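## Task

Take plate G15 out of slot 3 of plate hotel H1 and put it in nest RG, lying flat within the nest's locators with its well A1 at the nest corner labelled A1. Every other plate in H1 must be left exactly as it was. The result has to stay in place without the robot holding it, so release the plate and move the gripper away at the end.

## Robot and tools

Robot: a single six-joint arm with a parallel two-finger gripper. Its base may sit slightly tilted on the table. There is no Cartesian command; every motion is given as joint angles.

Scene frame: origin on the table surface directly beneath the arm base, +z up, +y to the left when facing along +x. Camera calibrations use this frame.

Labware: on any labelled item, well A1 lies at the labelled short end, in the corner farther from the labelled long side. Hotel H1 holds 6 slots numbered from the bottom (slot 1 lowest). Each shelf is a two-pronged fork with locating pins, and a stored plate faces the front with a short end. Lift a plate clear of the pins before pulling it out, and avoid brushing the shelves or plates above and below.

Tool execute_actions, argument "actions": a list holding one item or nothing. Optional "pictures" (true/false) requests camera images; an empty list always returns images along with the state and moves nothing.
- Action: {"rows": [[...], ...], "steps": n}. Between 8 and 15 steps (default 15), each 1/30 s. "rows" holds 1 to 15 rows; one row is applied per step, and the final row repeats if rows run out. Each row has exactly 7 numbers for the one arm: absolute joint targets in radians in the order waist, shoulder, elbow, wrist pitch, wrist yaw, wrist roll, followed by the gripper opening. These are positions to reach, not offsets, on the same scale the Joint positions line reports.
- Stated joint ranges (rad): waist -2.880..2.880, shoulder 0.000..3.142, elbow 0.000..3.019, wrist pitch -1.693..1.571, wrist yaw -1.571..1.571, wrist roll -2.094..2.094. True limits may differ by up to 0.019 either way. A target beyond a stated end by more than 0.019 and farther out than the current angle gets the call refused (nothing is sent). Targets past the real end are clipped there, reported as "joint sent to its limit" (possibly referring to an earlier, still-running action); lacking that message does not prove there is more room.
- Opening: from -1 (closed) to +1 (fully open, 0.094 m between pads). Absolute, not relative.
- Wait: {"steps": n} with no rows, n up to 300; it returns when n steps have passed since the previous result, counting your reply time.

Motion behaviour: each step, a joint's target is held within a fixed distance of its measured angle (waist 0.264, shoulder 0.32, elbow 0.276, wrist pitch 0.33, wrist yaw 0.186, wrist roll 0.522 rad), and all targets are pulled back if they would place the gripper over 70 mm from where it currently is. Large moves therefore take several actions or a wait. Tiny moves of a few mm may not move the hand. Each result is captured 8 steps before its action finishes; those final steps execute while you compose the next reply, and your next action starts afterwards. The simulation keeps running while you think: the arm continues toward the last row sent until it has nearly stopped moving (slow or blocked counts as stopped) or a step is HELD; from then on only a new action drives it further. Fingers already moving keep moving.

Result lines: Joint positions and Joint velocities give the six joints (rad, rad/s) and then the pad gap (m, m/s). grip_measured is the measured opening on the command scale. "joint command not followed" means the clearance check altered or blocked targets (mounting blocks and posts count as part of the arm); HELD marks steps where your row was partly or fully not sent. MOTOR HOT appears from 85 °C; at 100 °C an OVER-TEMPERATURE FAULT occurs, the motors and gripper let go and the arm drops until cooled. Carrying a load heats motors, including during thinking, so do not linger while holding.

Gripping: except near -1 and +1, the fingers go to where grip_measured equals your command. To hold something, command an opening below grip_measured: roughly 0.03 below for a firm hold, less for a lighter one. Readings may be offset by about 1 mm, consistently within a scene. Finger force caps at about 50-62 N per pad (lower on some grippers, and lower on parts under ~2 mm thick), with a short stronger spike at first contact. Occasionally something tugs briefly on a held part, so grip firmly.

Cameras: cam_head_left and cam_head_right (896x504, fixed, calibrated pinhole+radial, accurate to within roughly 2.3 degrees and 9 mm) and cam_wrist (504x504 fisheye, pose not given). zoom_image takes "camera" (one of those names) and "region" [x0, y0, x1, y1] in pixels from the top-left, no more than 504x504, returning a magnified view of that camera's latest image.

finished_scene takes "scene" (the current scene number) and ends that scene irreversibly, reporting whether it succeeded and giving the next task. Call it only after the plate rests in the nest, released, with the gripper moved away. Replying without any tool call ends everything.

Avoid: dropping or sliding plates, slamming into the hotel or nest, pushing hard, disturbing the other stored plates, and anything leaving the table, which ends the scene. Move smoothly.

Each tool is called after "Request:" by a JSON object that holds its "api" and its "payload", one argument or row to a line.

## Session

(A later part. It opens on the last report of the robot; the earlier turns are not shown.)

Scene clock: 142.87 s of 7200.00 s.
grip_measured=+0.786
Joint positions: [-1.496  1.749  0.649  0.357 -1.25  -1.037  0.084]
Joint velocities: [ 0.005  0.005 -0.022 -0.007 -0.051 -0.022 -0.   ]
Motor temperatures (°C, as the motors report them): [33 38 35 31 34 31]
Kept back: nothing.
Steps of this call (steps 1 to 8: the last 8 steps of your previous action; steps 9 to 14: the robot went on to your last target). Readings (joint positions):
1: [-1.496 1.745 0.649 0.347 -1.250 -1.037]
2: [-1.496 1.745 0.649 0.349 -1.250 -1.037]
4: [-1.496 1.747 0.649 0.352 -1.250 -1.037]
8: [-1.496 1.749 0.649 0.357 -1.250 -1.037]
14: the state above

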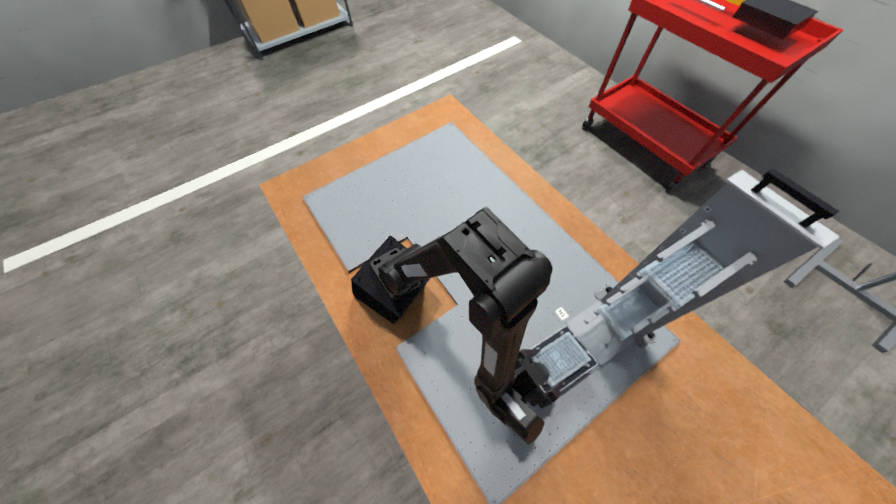

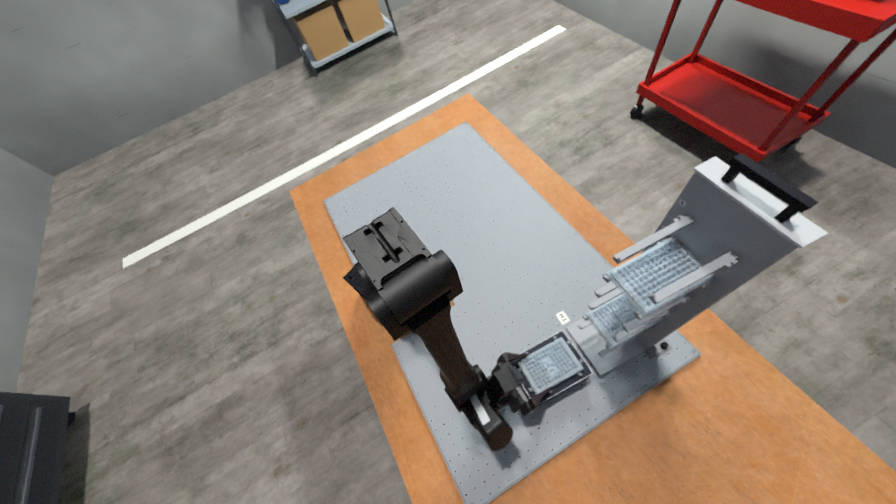

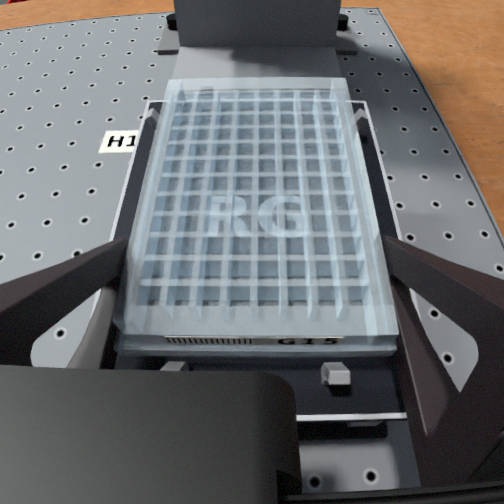

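Request:
{"api": "execute_actions", "payload": {
  "actions": [
    {"rows":[[-1.483,1.780,0.644,0.371,-1.250,-1.044,0.75],[-1.483,1.784,0.644,0.374,-1.250,-1.044,0.75],[-1.483,1.787,0.644,0.377,-1.250,-1.044,0.75],[-1.483,1.788,0.644,0.379,-1.250,-1.044,0.75]],"steps":10}
  ]
}}

Request:
{"api": "execute_actions", "payload": {
  "actions": [
    {"steps":16}
  ],
  "pictures": true
}}

Request:
{"api": "zoom_image", "payload": {
  "camera": "cam_wrist",
  "region": [100, 320, 420, 400]
}}

Request:
{"api": "zoom_image", "payload": {
  "camera": "cam_wrist",
  "region": [120, 70, 400, 170]
}}

Scene clock: 144.07 s of 7200.00 s.
grip_measured=+0.786
Joint positions: [-1.496  1.75   0.649  0.359 -1.25  -1.037  0.084]
Joint velocities: [-0.015  0.044  0.002  0.051 -0.007  0.037 -0.   ]
Motor temperatures (°C, as the motors report them): [33 38 35 31 34 31]
Steps of this call (steps 1 to 30: the robot went on to your last target; steps 31 to 34: nothing new was sent; steps 35 to 36: the first 2 steps of this action). Readings (joint positions):
35: [-1.496 1.749 0.649 0.357 -1.250 -1.037]
36: the state above

Scene clock: 144.60 s of 7200.00 s.
grip_measured=+0.786
Joint positions: [-1.496  1.754  0.649  0.369 -1.253 -1.037  0.084]
Joint velocities: [-0.015 -0.015  0.007  0.002 -0.037 -0.007 -0.002]
Motor temperatures (°C, as the motors report them): [33 38 35 31 34 31]
Kept back: nothing.
Steps of this call (steps 1 to 8: the last 8 steps of your previous action; steps 9 to 16: the robot went on to your last target). Readings (joint positions):
1: [-1.496 1.751 0.649 0.362 -1.250 -1.037]
2: [-1.496 1.753 0.649 0.365 -1.251 -1.037]
4: [-1.496 1.754 0.649 0.369 -1.252 -1.037]
8: [-1.496 1.754 0.649 0.369 -1.253 -1.037]
16: the state above

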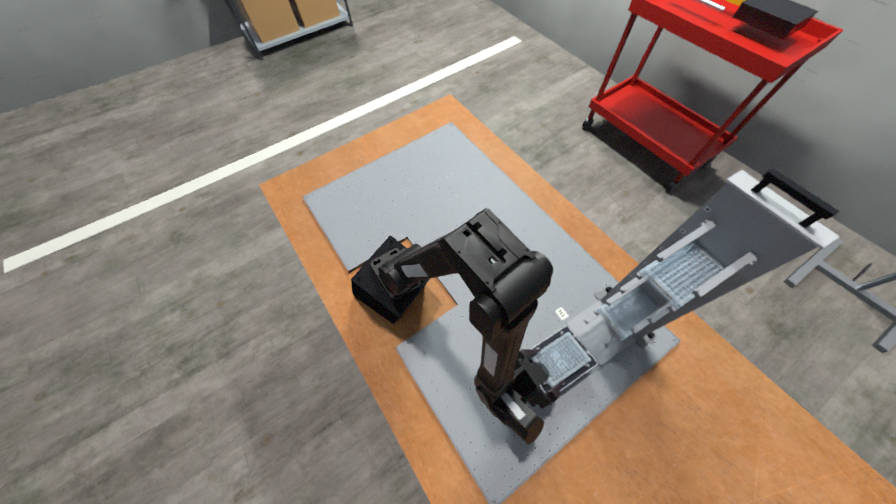

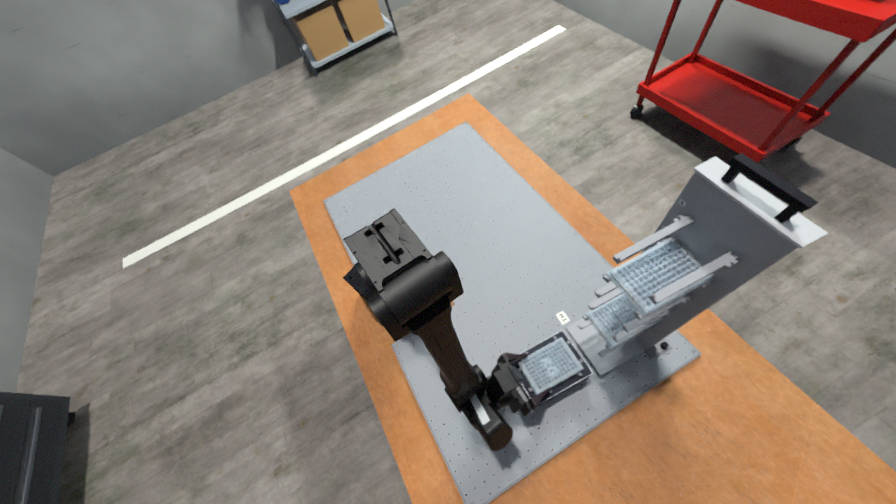

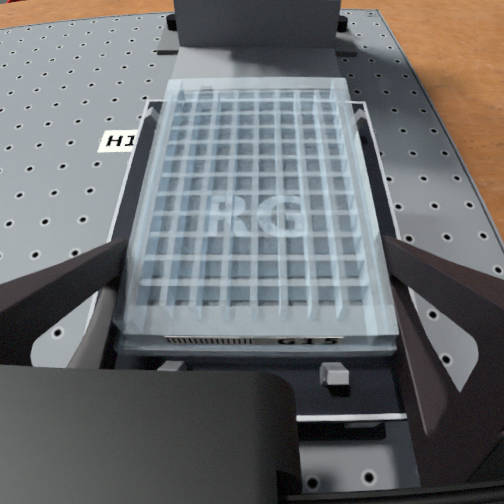

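Region (100, 320, 420, 400) of cam_wrist's 504x504 image, scaled by 1.575, with more detail than that image has; it fills the top 126 rows of this view, and the rest is white.

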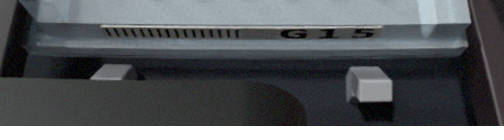

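Region (120, 70, 400, 170) of cam_wrist's 504x504 image, scaled by 1.800, with more detail than that image has; it fills the top 180 rows of this view, and the rest is white.

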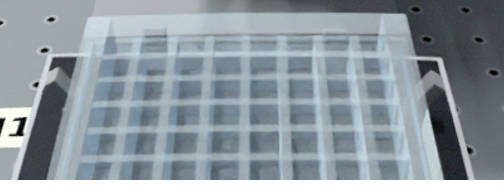

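Request:
{"api": "execute_actions", "payload": {
  "actions": [
    {"rows":[[-1.490,1.765,0.644,0.360,-1.250,-1.044,0.75],[-1.495,1.745,0.644,0.345,-1.250,-1.044,0.75],[-1.500,1.738,0.644,0.337,-1.250,-1.044,0.75],[-1.500,1.736,0.644,0.337,-1.250,-1.044,0.75],[-1.500,1.736,0.644,0.337,-1.250,-1.044,0.75],[-1.500,1.736,0.644,0.337,-1.250,-1.044,0.75],[-1.500,1.736,0.644,0.337,-1.250,-1.044,0.75],[-1.500,1.736,0.644,0.337,-1.250,-1.044,0.75],[-1.516,1.736,0.644,0.337,-1.250,-1.044,0.75],[-1.516,1.736,0.644,0.337,-1.250,-1.044,0.75],[-1.500,1.736,0.644,0.337,-1.250,-1.044,0.75]],"steps":15}
  ]
}}

Request:
{"api": "execute_actions", "payload": {
  "actions": [
    {"steps":16}
  ],
  "pictures": true
}}

Request:
{"api": "zoom_image", "payload": {
  "camera": "cam_wrist",
  "region": [100, 320, 420, 400]
}}

Request:
{"api": "zoom_image", "payload": {
  "camera": "cam_wrist",
  "region": [120, 70, 400, 170]
}}

Scene clock: 147.30 s of 7200.00 s.
grip_measured=+0.786
Joint positions: [-1.496  1.746  0.649  0.351 -1.249 -1.037  0.084]
Joint velocities: [-0.005 -0.015 -0.002 -0.042  0.066  0.007  0.   ]
Motor temperatures (°C, as the motors report them): [33 38 35 31 34 31]
Steps of this call (steps 1 to 15: the robot went on to your last target; steps 16 to 74: nothing new was sent; steps 75 to 81: the first 7 steps of this action). Readings (joint positions):
75: [-1.496 1.754 0.649 0.369 -1.253 -1.037]
76: [-1.496 1.753 0.649 0.367 -1.253 -1.037]
78: [-1.496 1.749 0.649 0.359 -1.250 -1.037]
81: the state above

Scene clock: 147.83 s of 7200.00 s.
grip_measured=+0.786
Joint positions: [-1.498  1.746  0.649  0.349 -1.249 -1.037  0.084]
Joint velocities: [-0.015 -0.015  0.012  0.007 -0.007 -0.081 -0.001]
Motor temperatures (°C, as the motors report them): [33 38 35 31 34 31]
Kept back: nothing.
Steps of this call (steps 1 to 8: the last 8 steps of your previous action; steps 9 to 15: the robot went on to your last target; step 16: nothing new was sent). Readings (joint positions):
1: [-1.496 1.746 0.649 0.351 -1.249 -1.037]
2: [-1.497 1.746 0.649 0.351 -1.249 -1.037]
4: [-1.498 1.746 0.649 0.349 -1.249 -1.037]
8: [-1.498 1.746 0.649 0.349 -1.249 -1.037]
16: the state above
The arm was judged still, so your last target was given up. Only a new action makes it travel on or press farther. Fingers that are still opening or closing keep moving.

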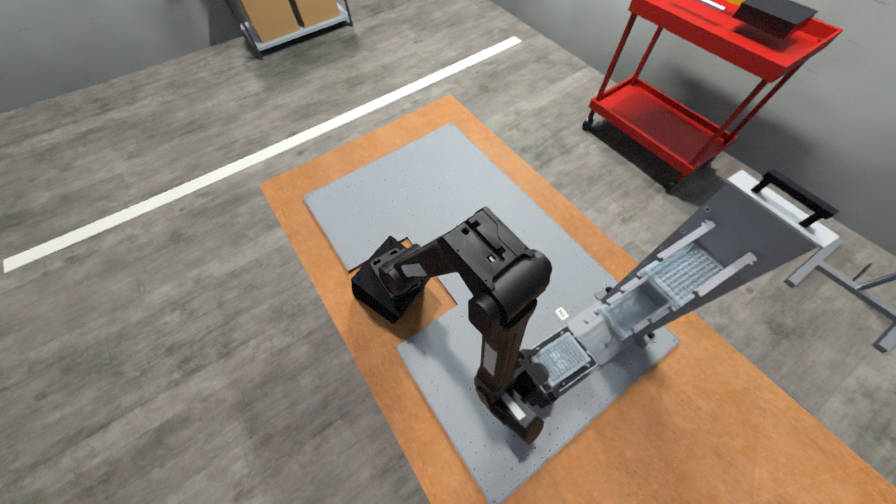

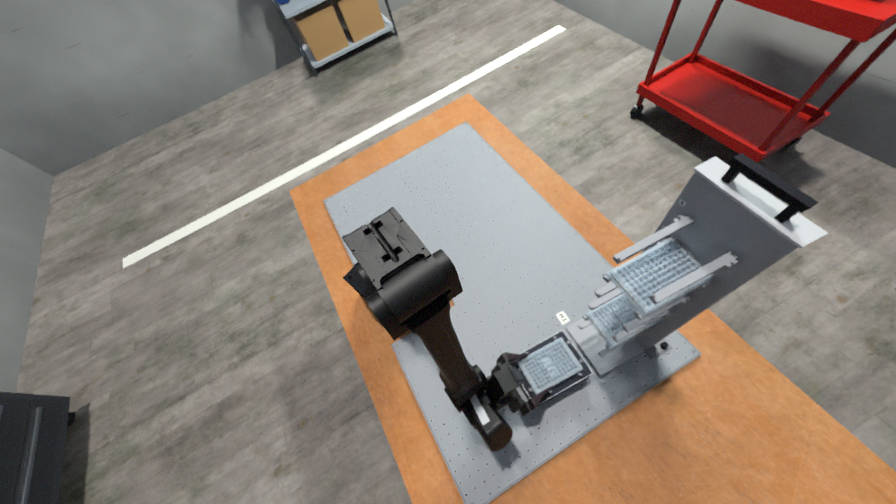

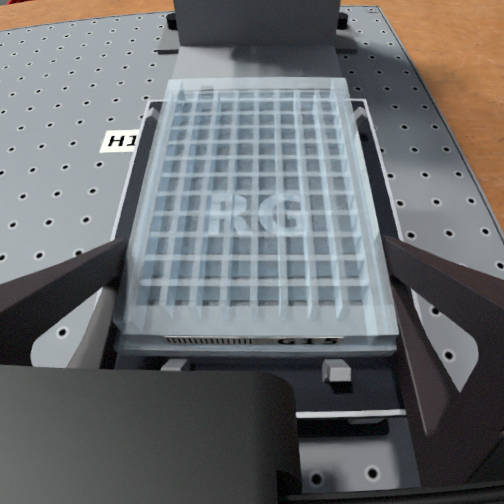

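Region (100, 320, 420, 400) of cam_wrist's 504x504 image, scaled by 1.575, with more detail than that image has; it fills the top 126 rows of this view, and the rest is white.

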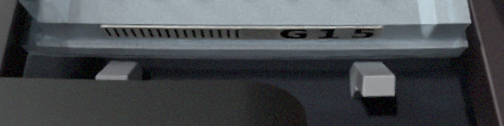

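Region (120, 70, 400, 170) of cam_wrist's 504x504 image, scaled by 1.800, with more detail than that image has; it fills the top 180 rows of this view, and the rest is white.

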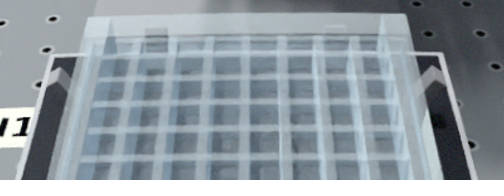

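Request:
{"api": "execute_actions", "payload": {
  "actions": [
    {"rows":[[-1.495,1.750,0.644,0.348,-1.250,-1.044,0.75],[-1.492,1.762,0.644,0.356,-1.250,-1.044,0.75],[-1.490,1.770,0.644,0.361,-1.250,-1.044,0.75],[-1.490,1.776,0.644,0.364,-1.250,-1.044,0.75],[-1.490,1.781,0.644,0.367,-1.250,-1.044,0.75],[-1.490,1.785,0.644,0.369,-1.250,-1.044,0.75]],"steps":10}
  ]
}}

Request:
{"api": "execute_actions", "payload": {
  "actions": [
    {"steps":16}
  ],
  "pictures": true
}}

Request:
{"api": "zoom_image", "payload": {
  "camera": "cam_wrist",
  "region": [100, 320, 420, 400]
}}

Request:
{"api": "zoom_image", "payload": {
  "camera": "cam_wrist",
  "region": [120, 70, 400, 170]
}}

Scene clock: 148.57 s of 7200.00 s.
grip_measured=+0.786
Joint positions: [-1.498  1.746  0.649  0.349 -1.249 -1.037  0.084]
Joint velocities: [-0.005  0.015 -0.017  0.007 -0.051  0.022  0.   ]
Motor temperatures (°C, as the motors report them): [33 38 35 31 34 31]
Steps of this call (steps 1 to 20: nothing new was sent; steps 21 to 22: the first 2 steps of this action). Readings (joint positions):
21: [-1.498 1.746 0.649 0.349 -1.249 -1.037]
22: the state above

Scene clock: 149.10 s of 7200.00 s.
grip_measured=+0.786
Joint positions: [-1.498  1.752  0.649  0.36  -1.251 -1.037  0.084]
Joint velocities: [ 0.005 -0.015 -0.007  0.002  0.022  0.037 -0.001]
Motor temperatures (°C, as the motors report them): [33 38 35 31 34 31]
Kept back: nothing.
Steps of this call (steps 1 to 8: the last 8 steps of your previous action; steps 9 to 16: the robot went on to your last target). Readings (joint positions):
1: [-1.498 1.746 0.649 0.349 -1.249 -1.037]
2: [-1.498 1.747 0.649 0.349 -1.249 -1.037]
4: [-1.498 1.750 0.649 0.354 -1.250 -1.037]
8: [-1.498 1.752 0.649 0.360 -1.251 -1.037]
16: the state above

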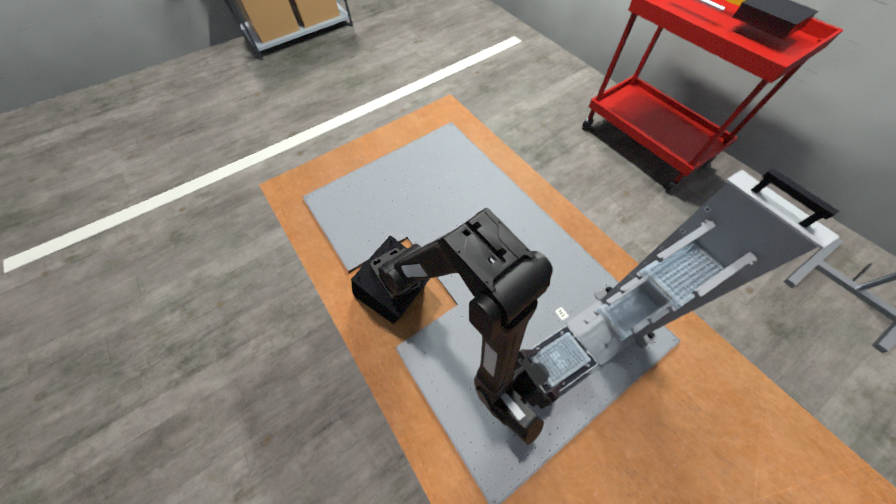

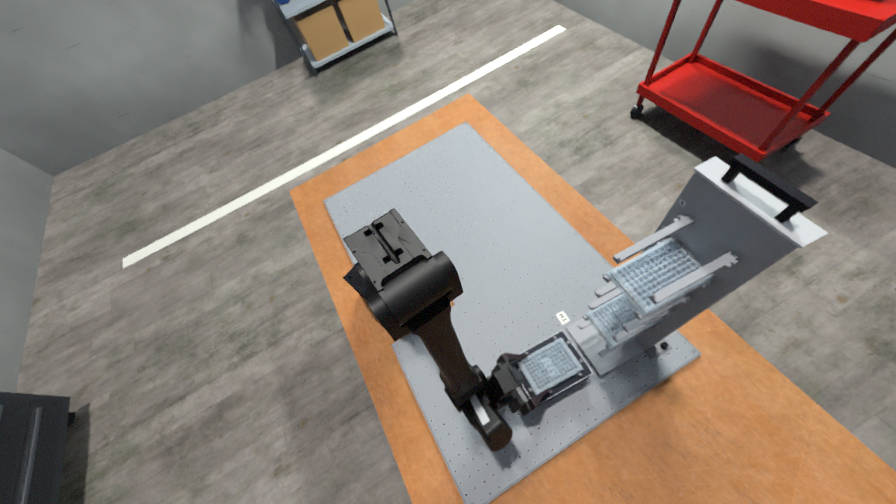

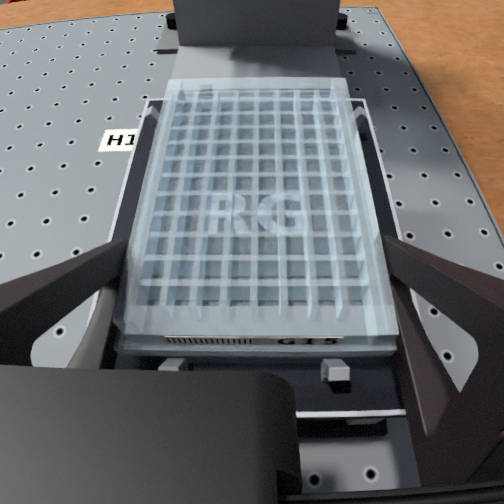

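Region (100, 320, 420, 400) of cam_wrist's 504x504 image, scaled by 1.575, with more detail than that image has; it fills the top 126 rows of this view, and the rest is white.

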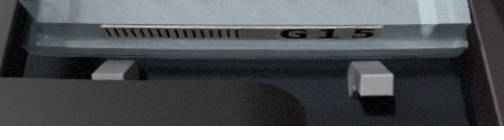

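Region (120, 70, 400, 170) of cam_wrist's 504x504 image, scaled by 1.800, with more detail than that image has; it fills the top 180 rows of this view, and the rest is white.

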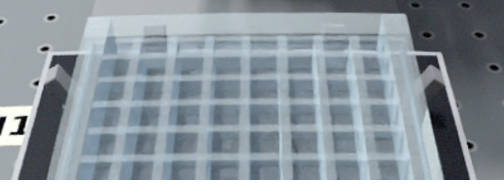

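Request:
{"api": "zoom_image", "payload": {
  "camera": "cam_head_right",
  "region": [500, 340, 570, 410]
}}

Request:
{"api": "zoom_image", "payload": {
  "camera": "cam_head_left",
  "region": [510, 330, 600, 410]
}}

Request:
{"api": "zoom_image", "payload": {
  "camera": "cam_wrist",
  "region": [60, 180, 200, 320]
}}

Request:
{"api": "zoom_image", "payload": {
  "camera": "cam_wrist",
  "region": [320, 180, 460, 320]
}}

Region (500, 340, 570, 410) of cam_head_right's 896x504 image, scaled by 7.200, with more detail than that image has.

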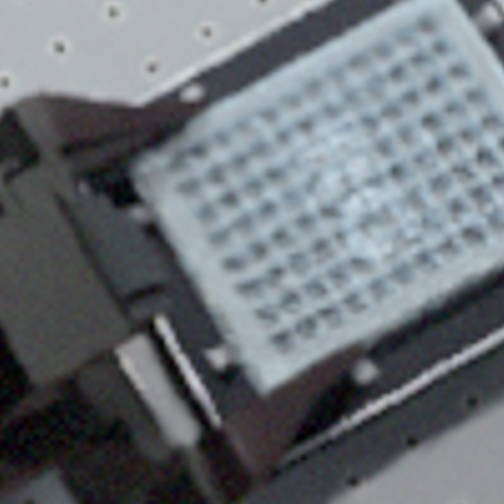

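Region (510, 330, 600, 410) of cam_head_left's 896x504 image, scaled by 5.600, with more detail than that image has.

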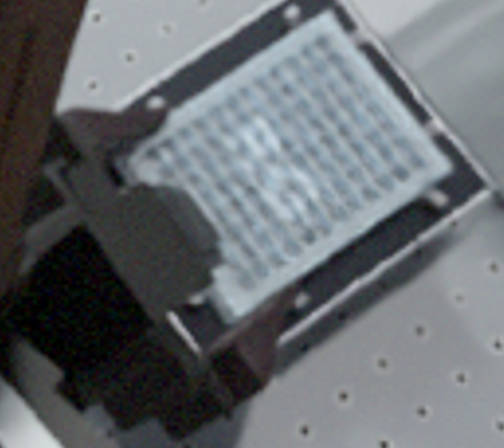

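Region (60, 180, 200, 320) of cam_wrist's 504x504 image, scaled by 3.600, with more detail than that image has.

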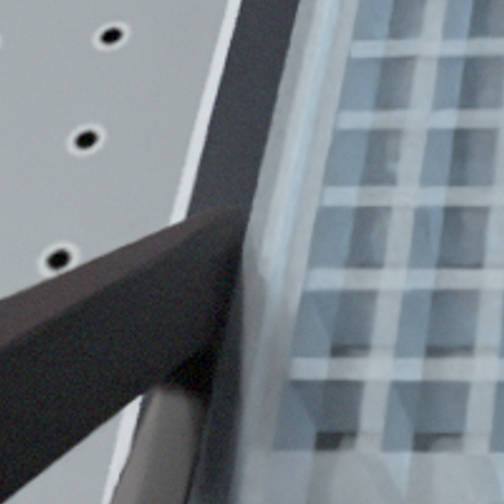

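Region (320, 180, 460, 320) of cam_wrist's 504x504 image, scaled by 3.600, with more detail than that image has.

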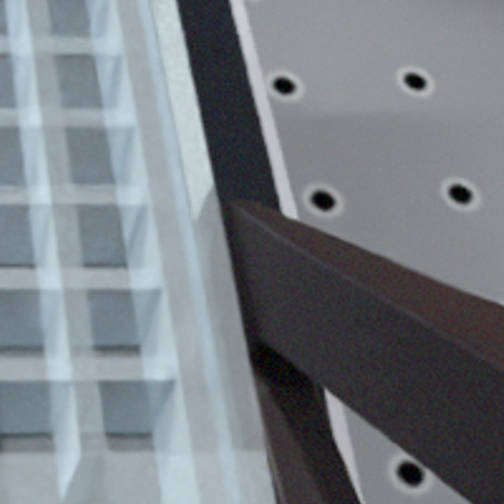

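Request:
{"api": "zoom_image", "payload": {
  "camera": "cam_wrist",
  "region": [130, 85, 190, 145]
}}

Request:
{"api": "zoom_image", "payload": {
  "camera": "cam_wrist",
  "region": [325, 85, 385, 145]
}}

Region (130, 85, 190, 145) of cam_wrist's 504x504 image, scaled by 8.400, with more detail than that image has.

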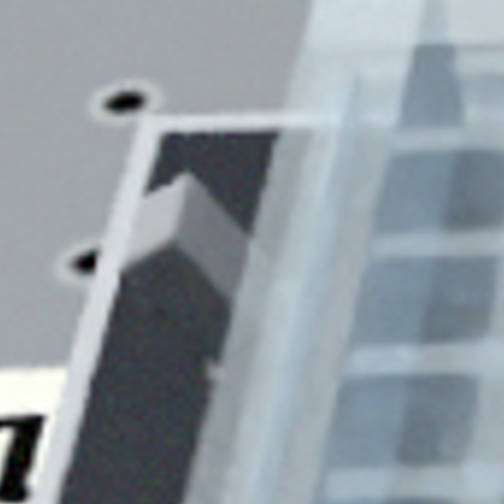

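Region (325, 85, 385, 145) of cam_wrist's 504x504 image, scaled by 8.400, with more detail than that image has.

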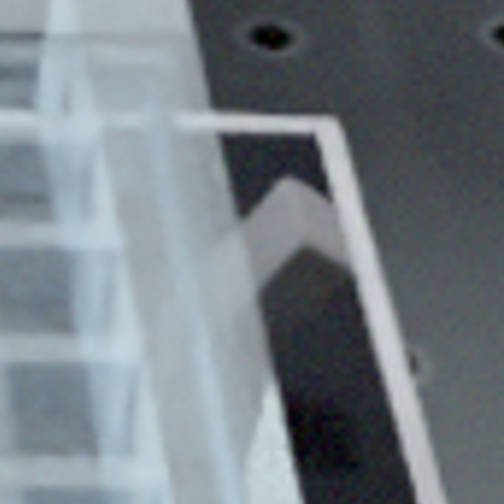

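Request:
{"api": "execute_actions", "payload": {
  "actions": [
    {"rows":[[-1.490,1.770,0.644,0.360,-1.250,-1.044,0.75],[-1.490,1.765,0.644,0.352,-1.250,-1.044,0.75],[-1.490,1.765,0.644,0.346,-1.250,-1.044,0.75],[-1.490,1.765,0.644,0.342,-1.250,-1.044,0.75],[-1.490,1.765,0.644,0.340,-1.250,-1.044,0.75],[-1.490,1.765,0.644,0.340,-1.250,-1.044,0.75],[-1.490,1.765,0.644,0.340,-1.250,-1.044,0.75],[-1.490,1.772,0.644,0.340,-1.250,-1.044,0.75],[-1.490,1.778,0.644,0.340,-1.250,-1.044,0.75],[-1.490,1.782,0.644,0.340,-1.250,-1.044,0.75]],"steps":14}
  ]
}}

Request:
{"api": "execute_actions", "payload": {
  "actions": [
    {"steps":16}
  ],
  "pictures": true
}}

Request:
{"api": "zoom_image", "payload": {
  "camera": "cam_wrist",
  "region": [100, 320, 420, 400]
}}

Request:
{"api": "zoom_image", "payload": {
  "camera": "cam_wrist",
  "region": [120, 70, 400, 170]
}}

Scene clock: 152.40 s of 7200.00 s.
grip_measured=+0.786
Joint positions: [-1.498  1.752  0.649  0.358 -1.251 -1.037  0.084]
Joint velocities: [-0.015  0.005 -0.012 -0.017 -0.007  0.051 -0.   ]
Motor temperatures (°C, as the motors report them): [33 38 35 31 34 31]
Steps of this call (steps 1 to 15: the robot went on to your last target; steps 16 to 90: nothing new was sent; then 0.10 s passed at rest; steps 91 to 96: the first 6 steps of this action). Readings (joint positions):
91: [-1.498 1.752 0.649 0.360 -1.251 -1.037]
92: [-1.498 1.752 0.649 0.360 -1.251 -1.037]
94: [-1.498 1.752 0.649 0.359 -1.251 -1.037]
96: the state above

Scene clock: 152.93 s of 7200.00 s.
grip_measured=+0.786
Joint positions: [-1.498  1.752  0.649  0.358 -1.251 -1.037  0.084]
Joint velocities: [-0.015 -0.005 -0.017  0.007 -0.037  0.007 -0.001]
Motor temperatures (°C, as the motors report them): [33 38 35 31 34 31]
Kept back: nothing.
Steps of this call (steps 1 to 8: the last 8 steps of your previous action; steps 9 to 15: the robot went on to your last target; step 16: nothing new was sent). Readings (joint positions):
1: [-1.498 1.752 0.649 0.358 -1.251 -1.037]
2: [-1.498 1.752 0.649 0.358 -1.251 -1.037]
4: [-1.498 1.752 0.649 0.358 -1.251 -1.037]
8: [-1.498 1.752 0.649 0.358 -1.251 -1.037]
16: the state above
The arm was judged still, so your last target was given up. Only a new action makes it travel on or press farther. Fingers that are still opening or closing keep moving.

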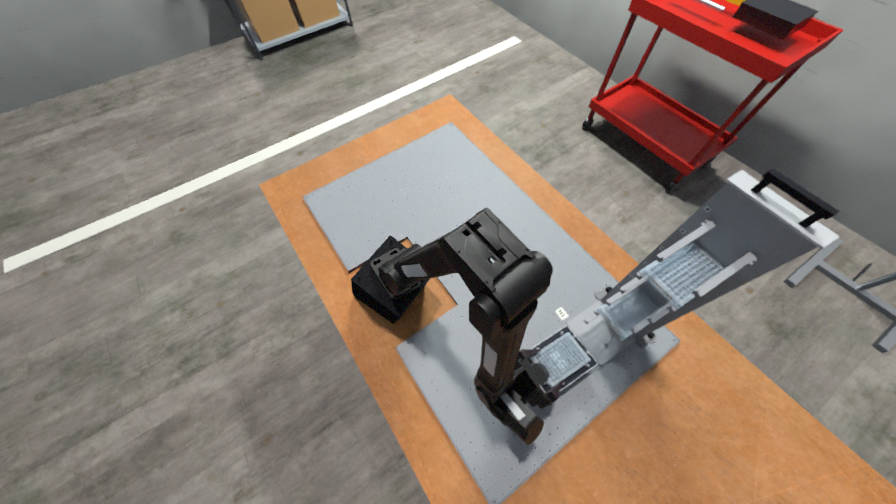

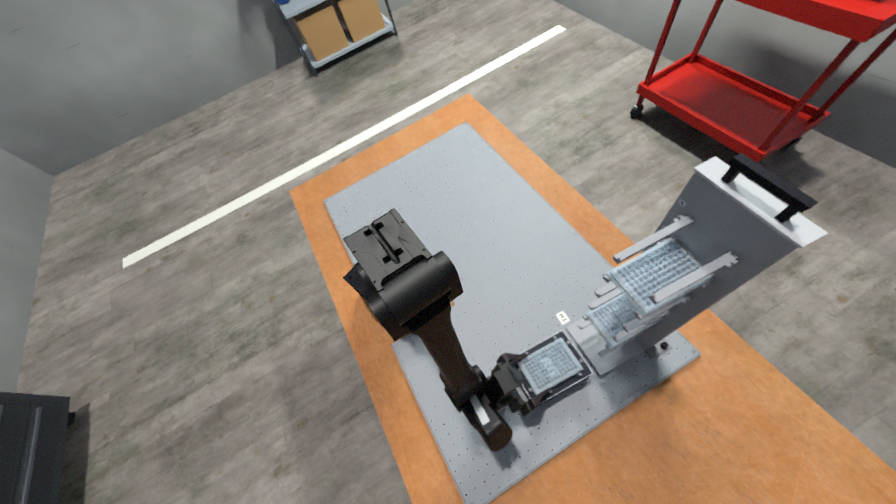

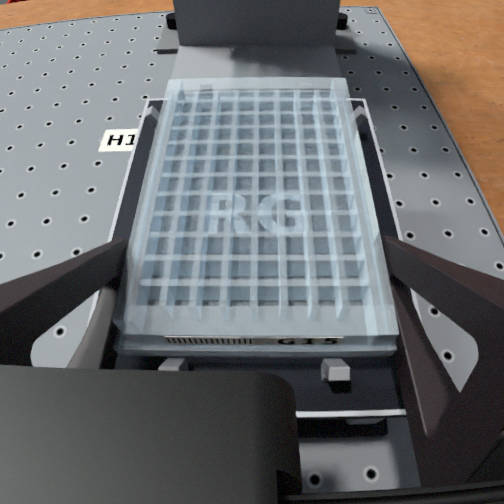

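Region (100, 320, 420, 400) of cam_wrist's 504x504 image, scaled by 1.575, with more detail than that image has; it fills the top 126 rows of this view, and the rest is white.

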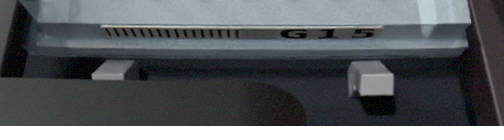

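Region (120, 70, 400, 170) of cam_wrist's 504x504 image, scaled by 1.800, with more detail than that image has; it fills the top 180 rows of this view, and the rest is white.

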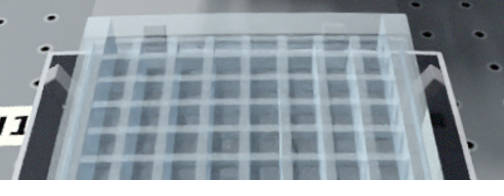

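Request:
{"api": "execute_actions", "payload": {
  "actions": [
    {"rows":[[-1.490,1.765,0.644,0.340,-1.250,-1.044,0.75],[-1.490,1.750,0.644,0.338,-1.250,-1.044,0.75],[-1.490,1.740,0.644,0.336,-1.250,-1.044,0.75],[-1.490,1.736,0.644,0.334,-1.250,-1.044,0.75],[-1.490,1.735,0.644,0.333,-1.250,-1.044,0.75]],"steps":12}
  ]
}}

Request:
{"api": "execute_actions", "payload": {
  "actions": [
    {"steps":16}
  ],
  "pictures": true
}}

Request:
{"api": "zoom_image", "payload": {
  "camera": "cam_wrist",
  "region": [100, 320, 420, 400]
}}

Request:
{"api": "zoom_image", "payload": {
  "camera": "cam_wrist",
  "region": [120, 70, 400, 170]
}}

Scene clock: 153.70 s of 7200.00 s.
grip_measured=+0.786
Joint positions: [-1.498  1.749  0.649  0.354 -1.249 -1.037  0.084]
Joint velocities: [-0.015 -0.034  0.002 -0.1   -0.066  0.007 -0.   ]
Motor temperatures (°C, as the motors report them): [33 38 35 31 34 31]
Steps of this call (steps 1 to 19: nothing new was sent; steps 20 to 23: the first 4 steps of this action). Readings (joint positions):
20: [-1.498 1.752 0.649 0.358 -1.251 -1.037]
21: [-1.498 1.752 0.649 0.357 -1.251 -1.037]
23: the state above

Scene clock: 154.23 s of 7200.00 s.
grip_measured=+0.786
Joint positions: [-1.498  1.746  0.649  0.346 -1.249 -1.037  0.084]
Joint velocities: [-0.005  0.015  0.002 -0.012 -0.007  0.022  0.001]
Motor temperatures (°C, as the motors report them): [33 38 35 31 34 31]
Kept back: nothing.
Steps of this call (steps 1 to 8: the last 8 steps of your previous action; steps 9 to 15: the robot went on to your last target; step 16: nothing new was sent). Readings (joint positions):
1: [-1.498 1.748 0.649 0.351 -1.249 -1.037]
2: [-1.498 1.747 0.649 0.349 -1.249 -1.037]
4: [-1.498 1.746 0.649 0.347 -1.249 -1.037]
8: [-1.498 1.746 0.649 0.346 -1.249 -1.037]
16: the state above
The arm was judged still, so your last target was given up. Only a new action makes it travel on or press farther. Fingers that are still opening or closing keep moving.

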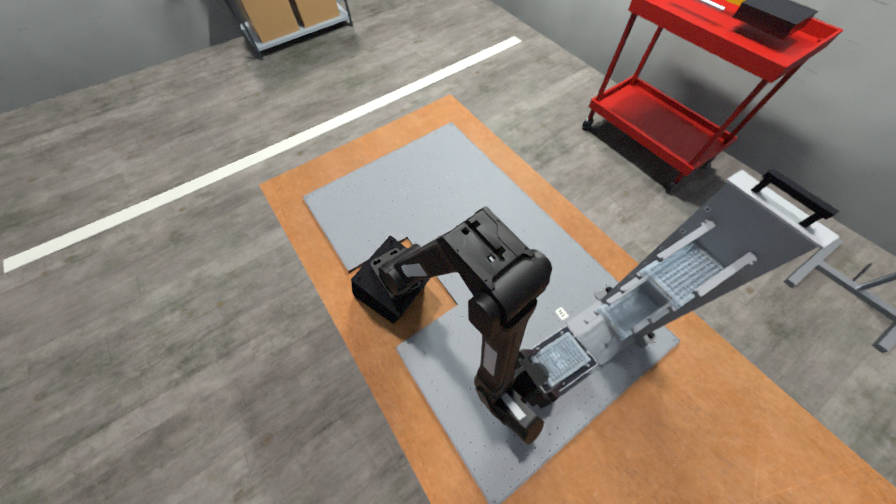

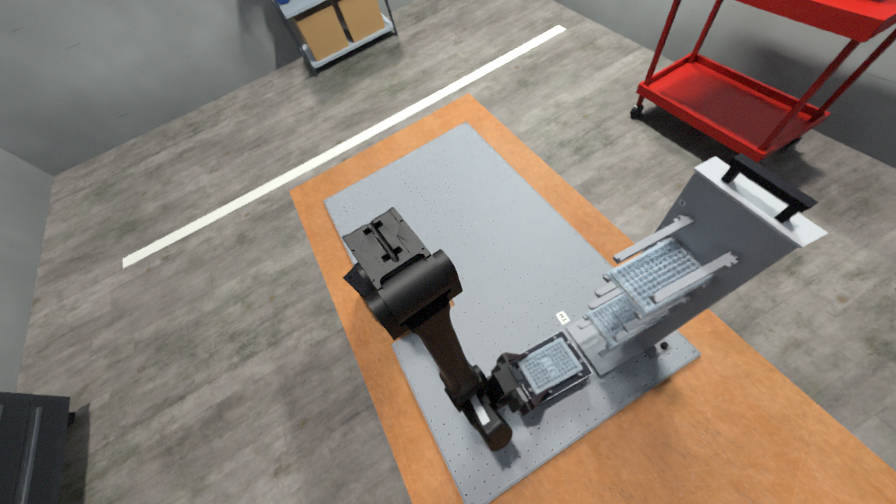

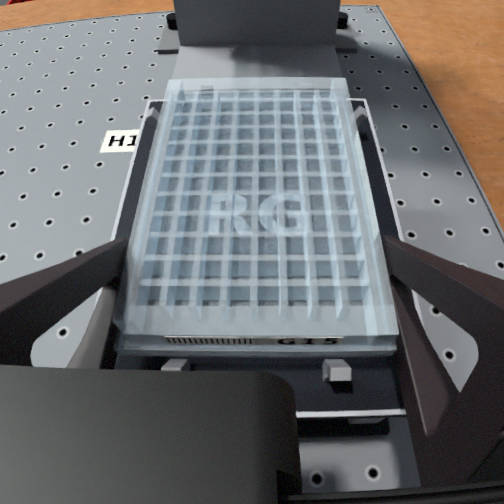

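Region (100, 320, 420, 400) of cam_wrist's 504x504 image, scaled by 1.575, with more detail than that image has; it fills the top 126 rows of this view, and the rest is white.

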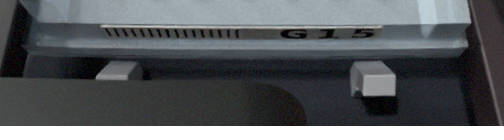

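Region (120, 70, 400, 170) of cam_wrist's 504x504 image, scaled by 1.800, with more detail than that image has; it fills the top 180 rows of this view, and the rest is white.

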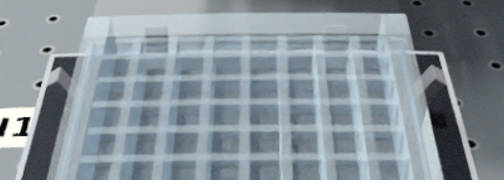

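Request:
{"api": "zoom_image", "payload": {
  "camera": "cam_wrist",
  "region": [310, 345, 370, 405]
}}

Region (310, 345, 370, 405) of cam_wrist's 504x504 image, scaled by 8.400, with more detail than that image has.

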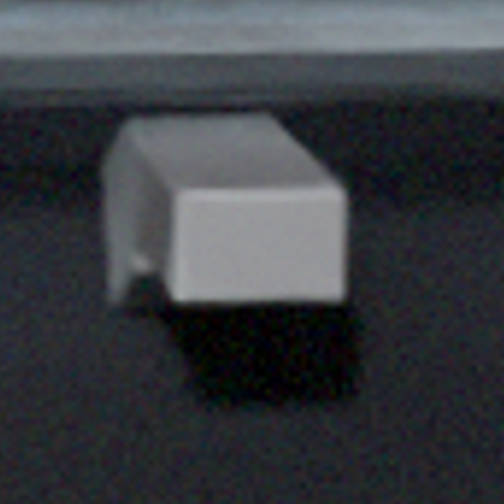

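Request:
{"api": "execute_actions", "payload": {
  "actions": [
    {"rows":[[-1.490,1.750,0.644,0.345,-1.250,-1.044,0.75],[-1.490,1.762,0.644,0.353,-1.250,-1.044,0.75],[-1.490,1.770,0.644,0.358,-1.250,-1.044,0.75],[-1.490,1.776,0.644,0.361,-1.250,-1.044,0.75],[-1.490,1.780,0.644,0.363,-1.250,-1.044,0.75],[-1.490,1.783,0.644,0.364,-1.250,-1.044,0.75]],"steps":10}
  ]
}}

Request:
{"api": "execute_actions", "payload": {
  "actions": [
    {"steps":16}
  ],
  "pictures": true
}}

Request:
{"api": "zoom_image", "payload": {
  "camera": "cam_wrist",
  "region": [100, 320, 420, 400]
}}

Request:
{"api": "zoom_image", "payload": {
  "camera": "cam_wrist",
  "region": [120, 70, 400, 170]
}}

Scene clock: 164.07 s of 7200.00 s.
grip_measured=+0.786
Joint positions: [-1.498  1.746  0.649  0.346 -1.249 -1.037  0.084]
Joint velocities: [-0.005 -0.015 -0.002 -0.017 -0.007  0.007  0.001]
Motor temperatures (°C, as the motors report them): [33 38 35 31 34 31]
Steps of this call (steps 1 to 90: nothing new was sent; then 6.77 s passed at rest; steps 91 to 92: the first 2 steps of this action). Readings (joint positions):
91: [-1.498 1.746 0.649 0.346 -1.249 -1.037]
92: the state above

Scene clock: 164.60 s of 7200.00 s.
grip_measured=+0.786
Joint positions: [-1.498  1.75   0.649  0.355 -1.25  -1.037  0.084]
Joint velocities: [-0.015  0.005  0.012 -0.002 -0.022  0.007 -0.001]
Motor temperatures (°C, as the motors report them): [33 38 35 31 34 31]
Kept back: nothing.
Steps of this call (steps 1 to 8: the last 8 steps of your previous action; steps 9 to 15: the robot went on to your last target; step 16: nothing new was sent). Readings (joint positions):
1: [-1.498 1.746 0.649 0.346 -1.249 -1.037]
2: [-1.498 1.747 0.649 0.347 -1.249 -1.037]
4: [-1.498 1.749 0.649 0.351 -1.250 -1.037]
8: [-1.498 1.750 0.649 0.355 -1.250 -1.037]
16: the state above
The arm was judged still, so your last target was given up. Only a new action makes it travel on or press farther. Fingers that are still opening or closing keep moving.

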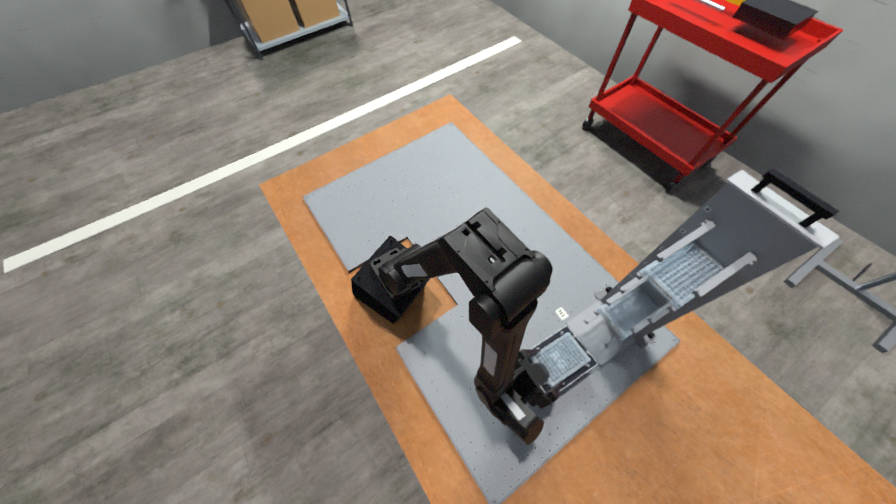

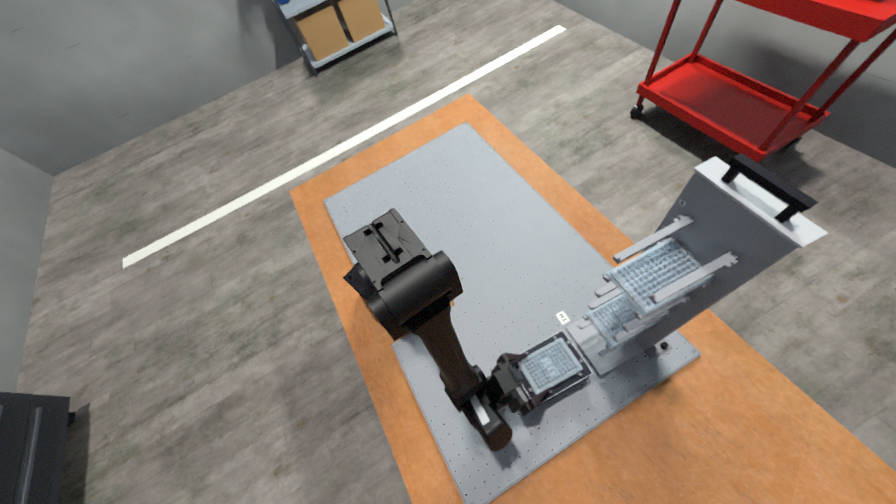

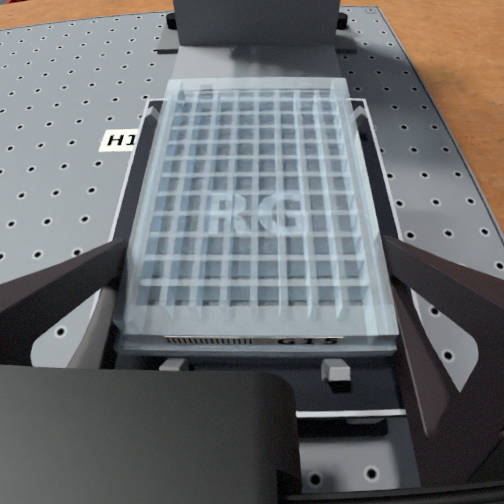

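Region (100, 320, 420, 400) of cam_wrist's 504x504 image, scaled by 1.575, with more detail than that image has; it fills the top 126 rows of this view, and the rest is white.

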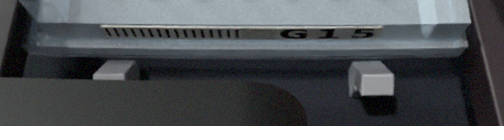

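Region (120, 70, 400, 170) of cam_wrist's 504x504 image, scaled by 1.800, with more detail than that image has; it fills the top 180 rows of this view, and the rest is white.

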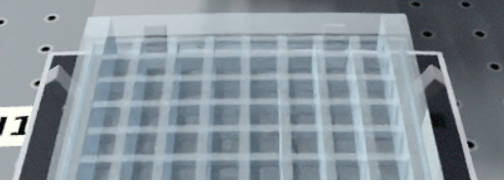

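Request:
{"api": "execute_actions", "payload": {
  "actions": [
    {"rows":[[-1.495,1.760,0.644,0.345,-1.250,-1.044,0.75],[-1.500,1.745,0.644,0.338,-1.250,-1.044,0.75],[-1.500,1.737,0.644,0.334,-1.250,-1.044,0.75],[-1.500,1.736,0.644,0.334,-1.250,-1.044,0.75],[-1.500,1.736,0.644,0.334,-1.250,-1.044,0.75],[-1.500,1.736,0.644,0.334,-1.250,-1.044,0.75],[-1.500,1.736,0.644,0.334,-1.250,-1.044,0.75],[-1.500,1.736,0.644,0.334,-1.250,-1.044,0.75],[-1.517,1.736,0.644,0.334,-1.250,-1.044,0.75],[-1.517,1.736,0.644,0.334,-1.250,-1.044,0.75],[-1.502,1.736,0.644,0.334,-1.250,-1.044,0.75]],"steps":15}
  ]
}}

Request:
{"api": "execute_actions", "payload": {
  "actions": [
    {"steps":12}
  ],
  "pictures": true
}}

Request:
{"api": "zoom_image", "payload": {
  "camera": "cam_wrist",
  "region": [100, 320, 420, 400]
}}

Request:
{"api": "zoom_image", "payload": {
  "camera": "cam_wrist",
  "region": [120, 70, 400, 170]
}}

Scene clock: 166.93 s of 7200.00 s.
grip_measured=+0.786
Joint positions: [-1.498  1.747  0.649  0.348 -1.249 -1.037  0.084]
Joint velocities: [-0.005 -0.015 -0.002 -0.042 -0.022  0.007  0.001]
Motor temperatures (°C, as the motors report them): [33 38 35 31 34 31]
Steps of this call (steps 1 to 63: nothing new was sent; steps 64 to 70: the first 7 steps of this action). Readings (joint positions):
64: [-1.498 1.750 0.649 0.355 -1.250 -1.037]
65: [-1.498 1.750 0.649 0.355 -1.250 -1.037]
67: [-1.498 1.748 0.649 0.352 -1.249 -1.037]
70: the state above

Scene clock: 167.33 s of 7200.00 s.
grip_measured=+0.786
Joint positions: [-1.5    1.747  0.649  0.346 -1.249 -1.037  0.084]
Joint velocities: [-0.015  0.005  0.002 -0.002 -0.007  0.022  0.   ]
Motor temperatures (°C, as the motors report them): [33 38 35 31 34 31]
Kept back: nothing.
Steps of this call (steps 1 to 8: the last 8 steps of your previous action; steps 9 to 12: the robot went on to your last target). Readings (joint positions):
1: [-1.498 1.747 0.649 0.347 -1.249 -1.037]
2: [-1.498 1.747 0.649 0.347 -1.249 -1.037]
4: [-1.500 1.747 0.649 0.346 -1.249 -1.037]
8: [-1.500 1.747 0.649 0.346 -1.249 -1.037]
12: the state above

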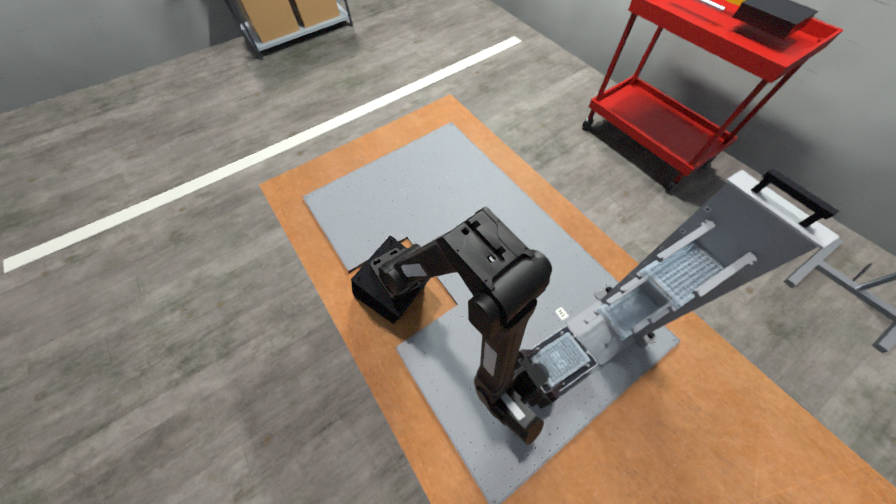

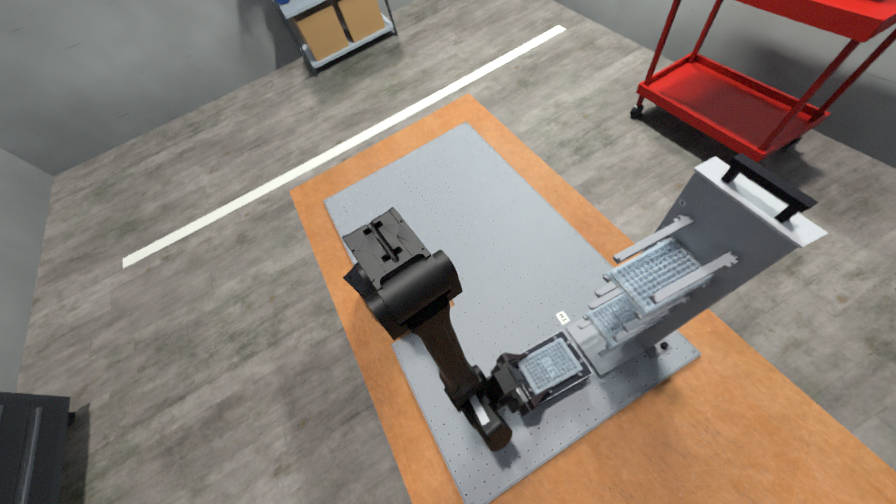

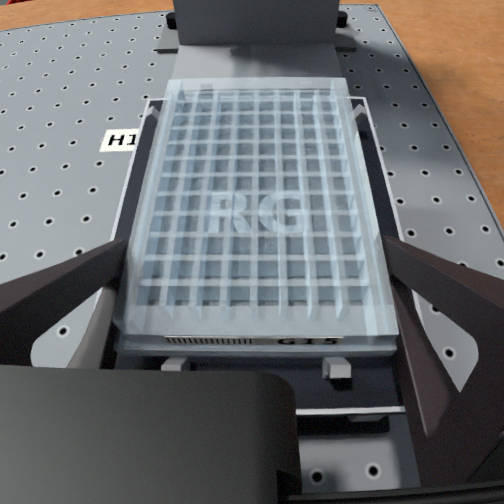

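Region (100, 320, 420, 400) of cam_wrist's 504x504 image, scaled by 1.575, with more detail than that image has; it fills the top 126 rows of this view, and the rest is white.

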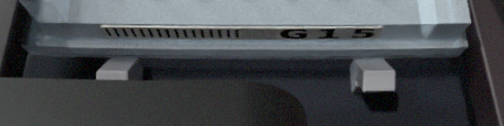

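Region (120, 70, 400, 170) of cam_wrist's 504x504 image, scaled by 1.800, with more detail than that image has; it fills the top 180 rows of this view, and the rest is white.

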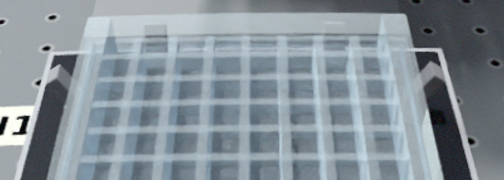

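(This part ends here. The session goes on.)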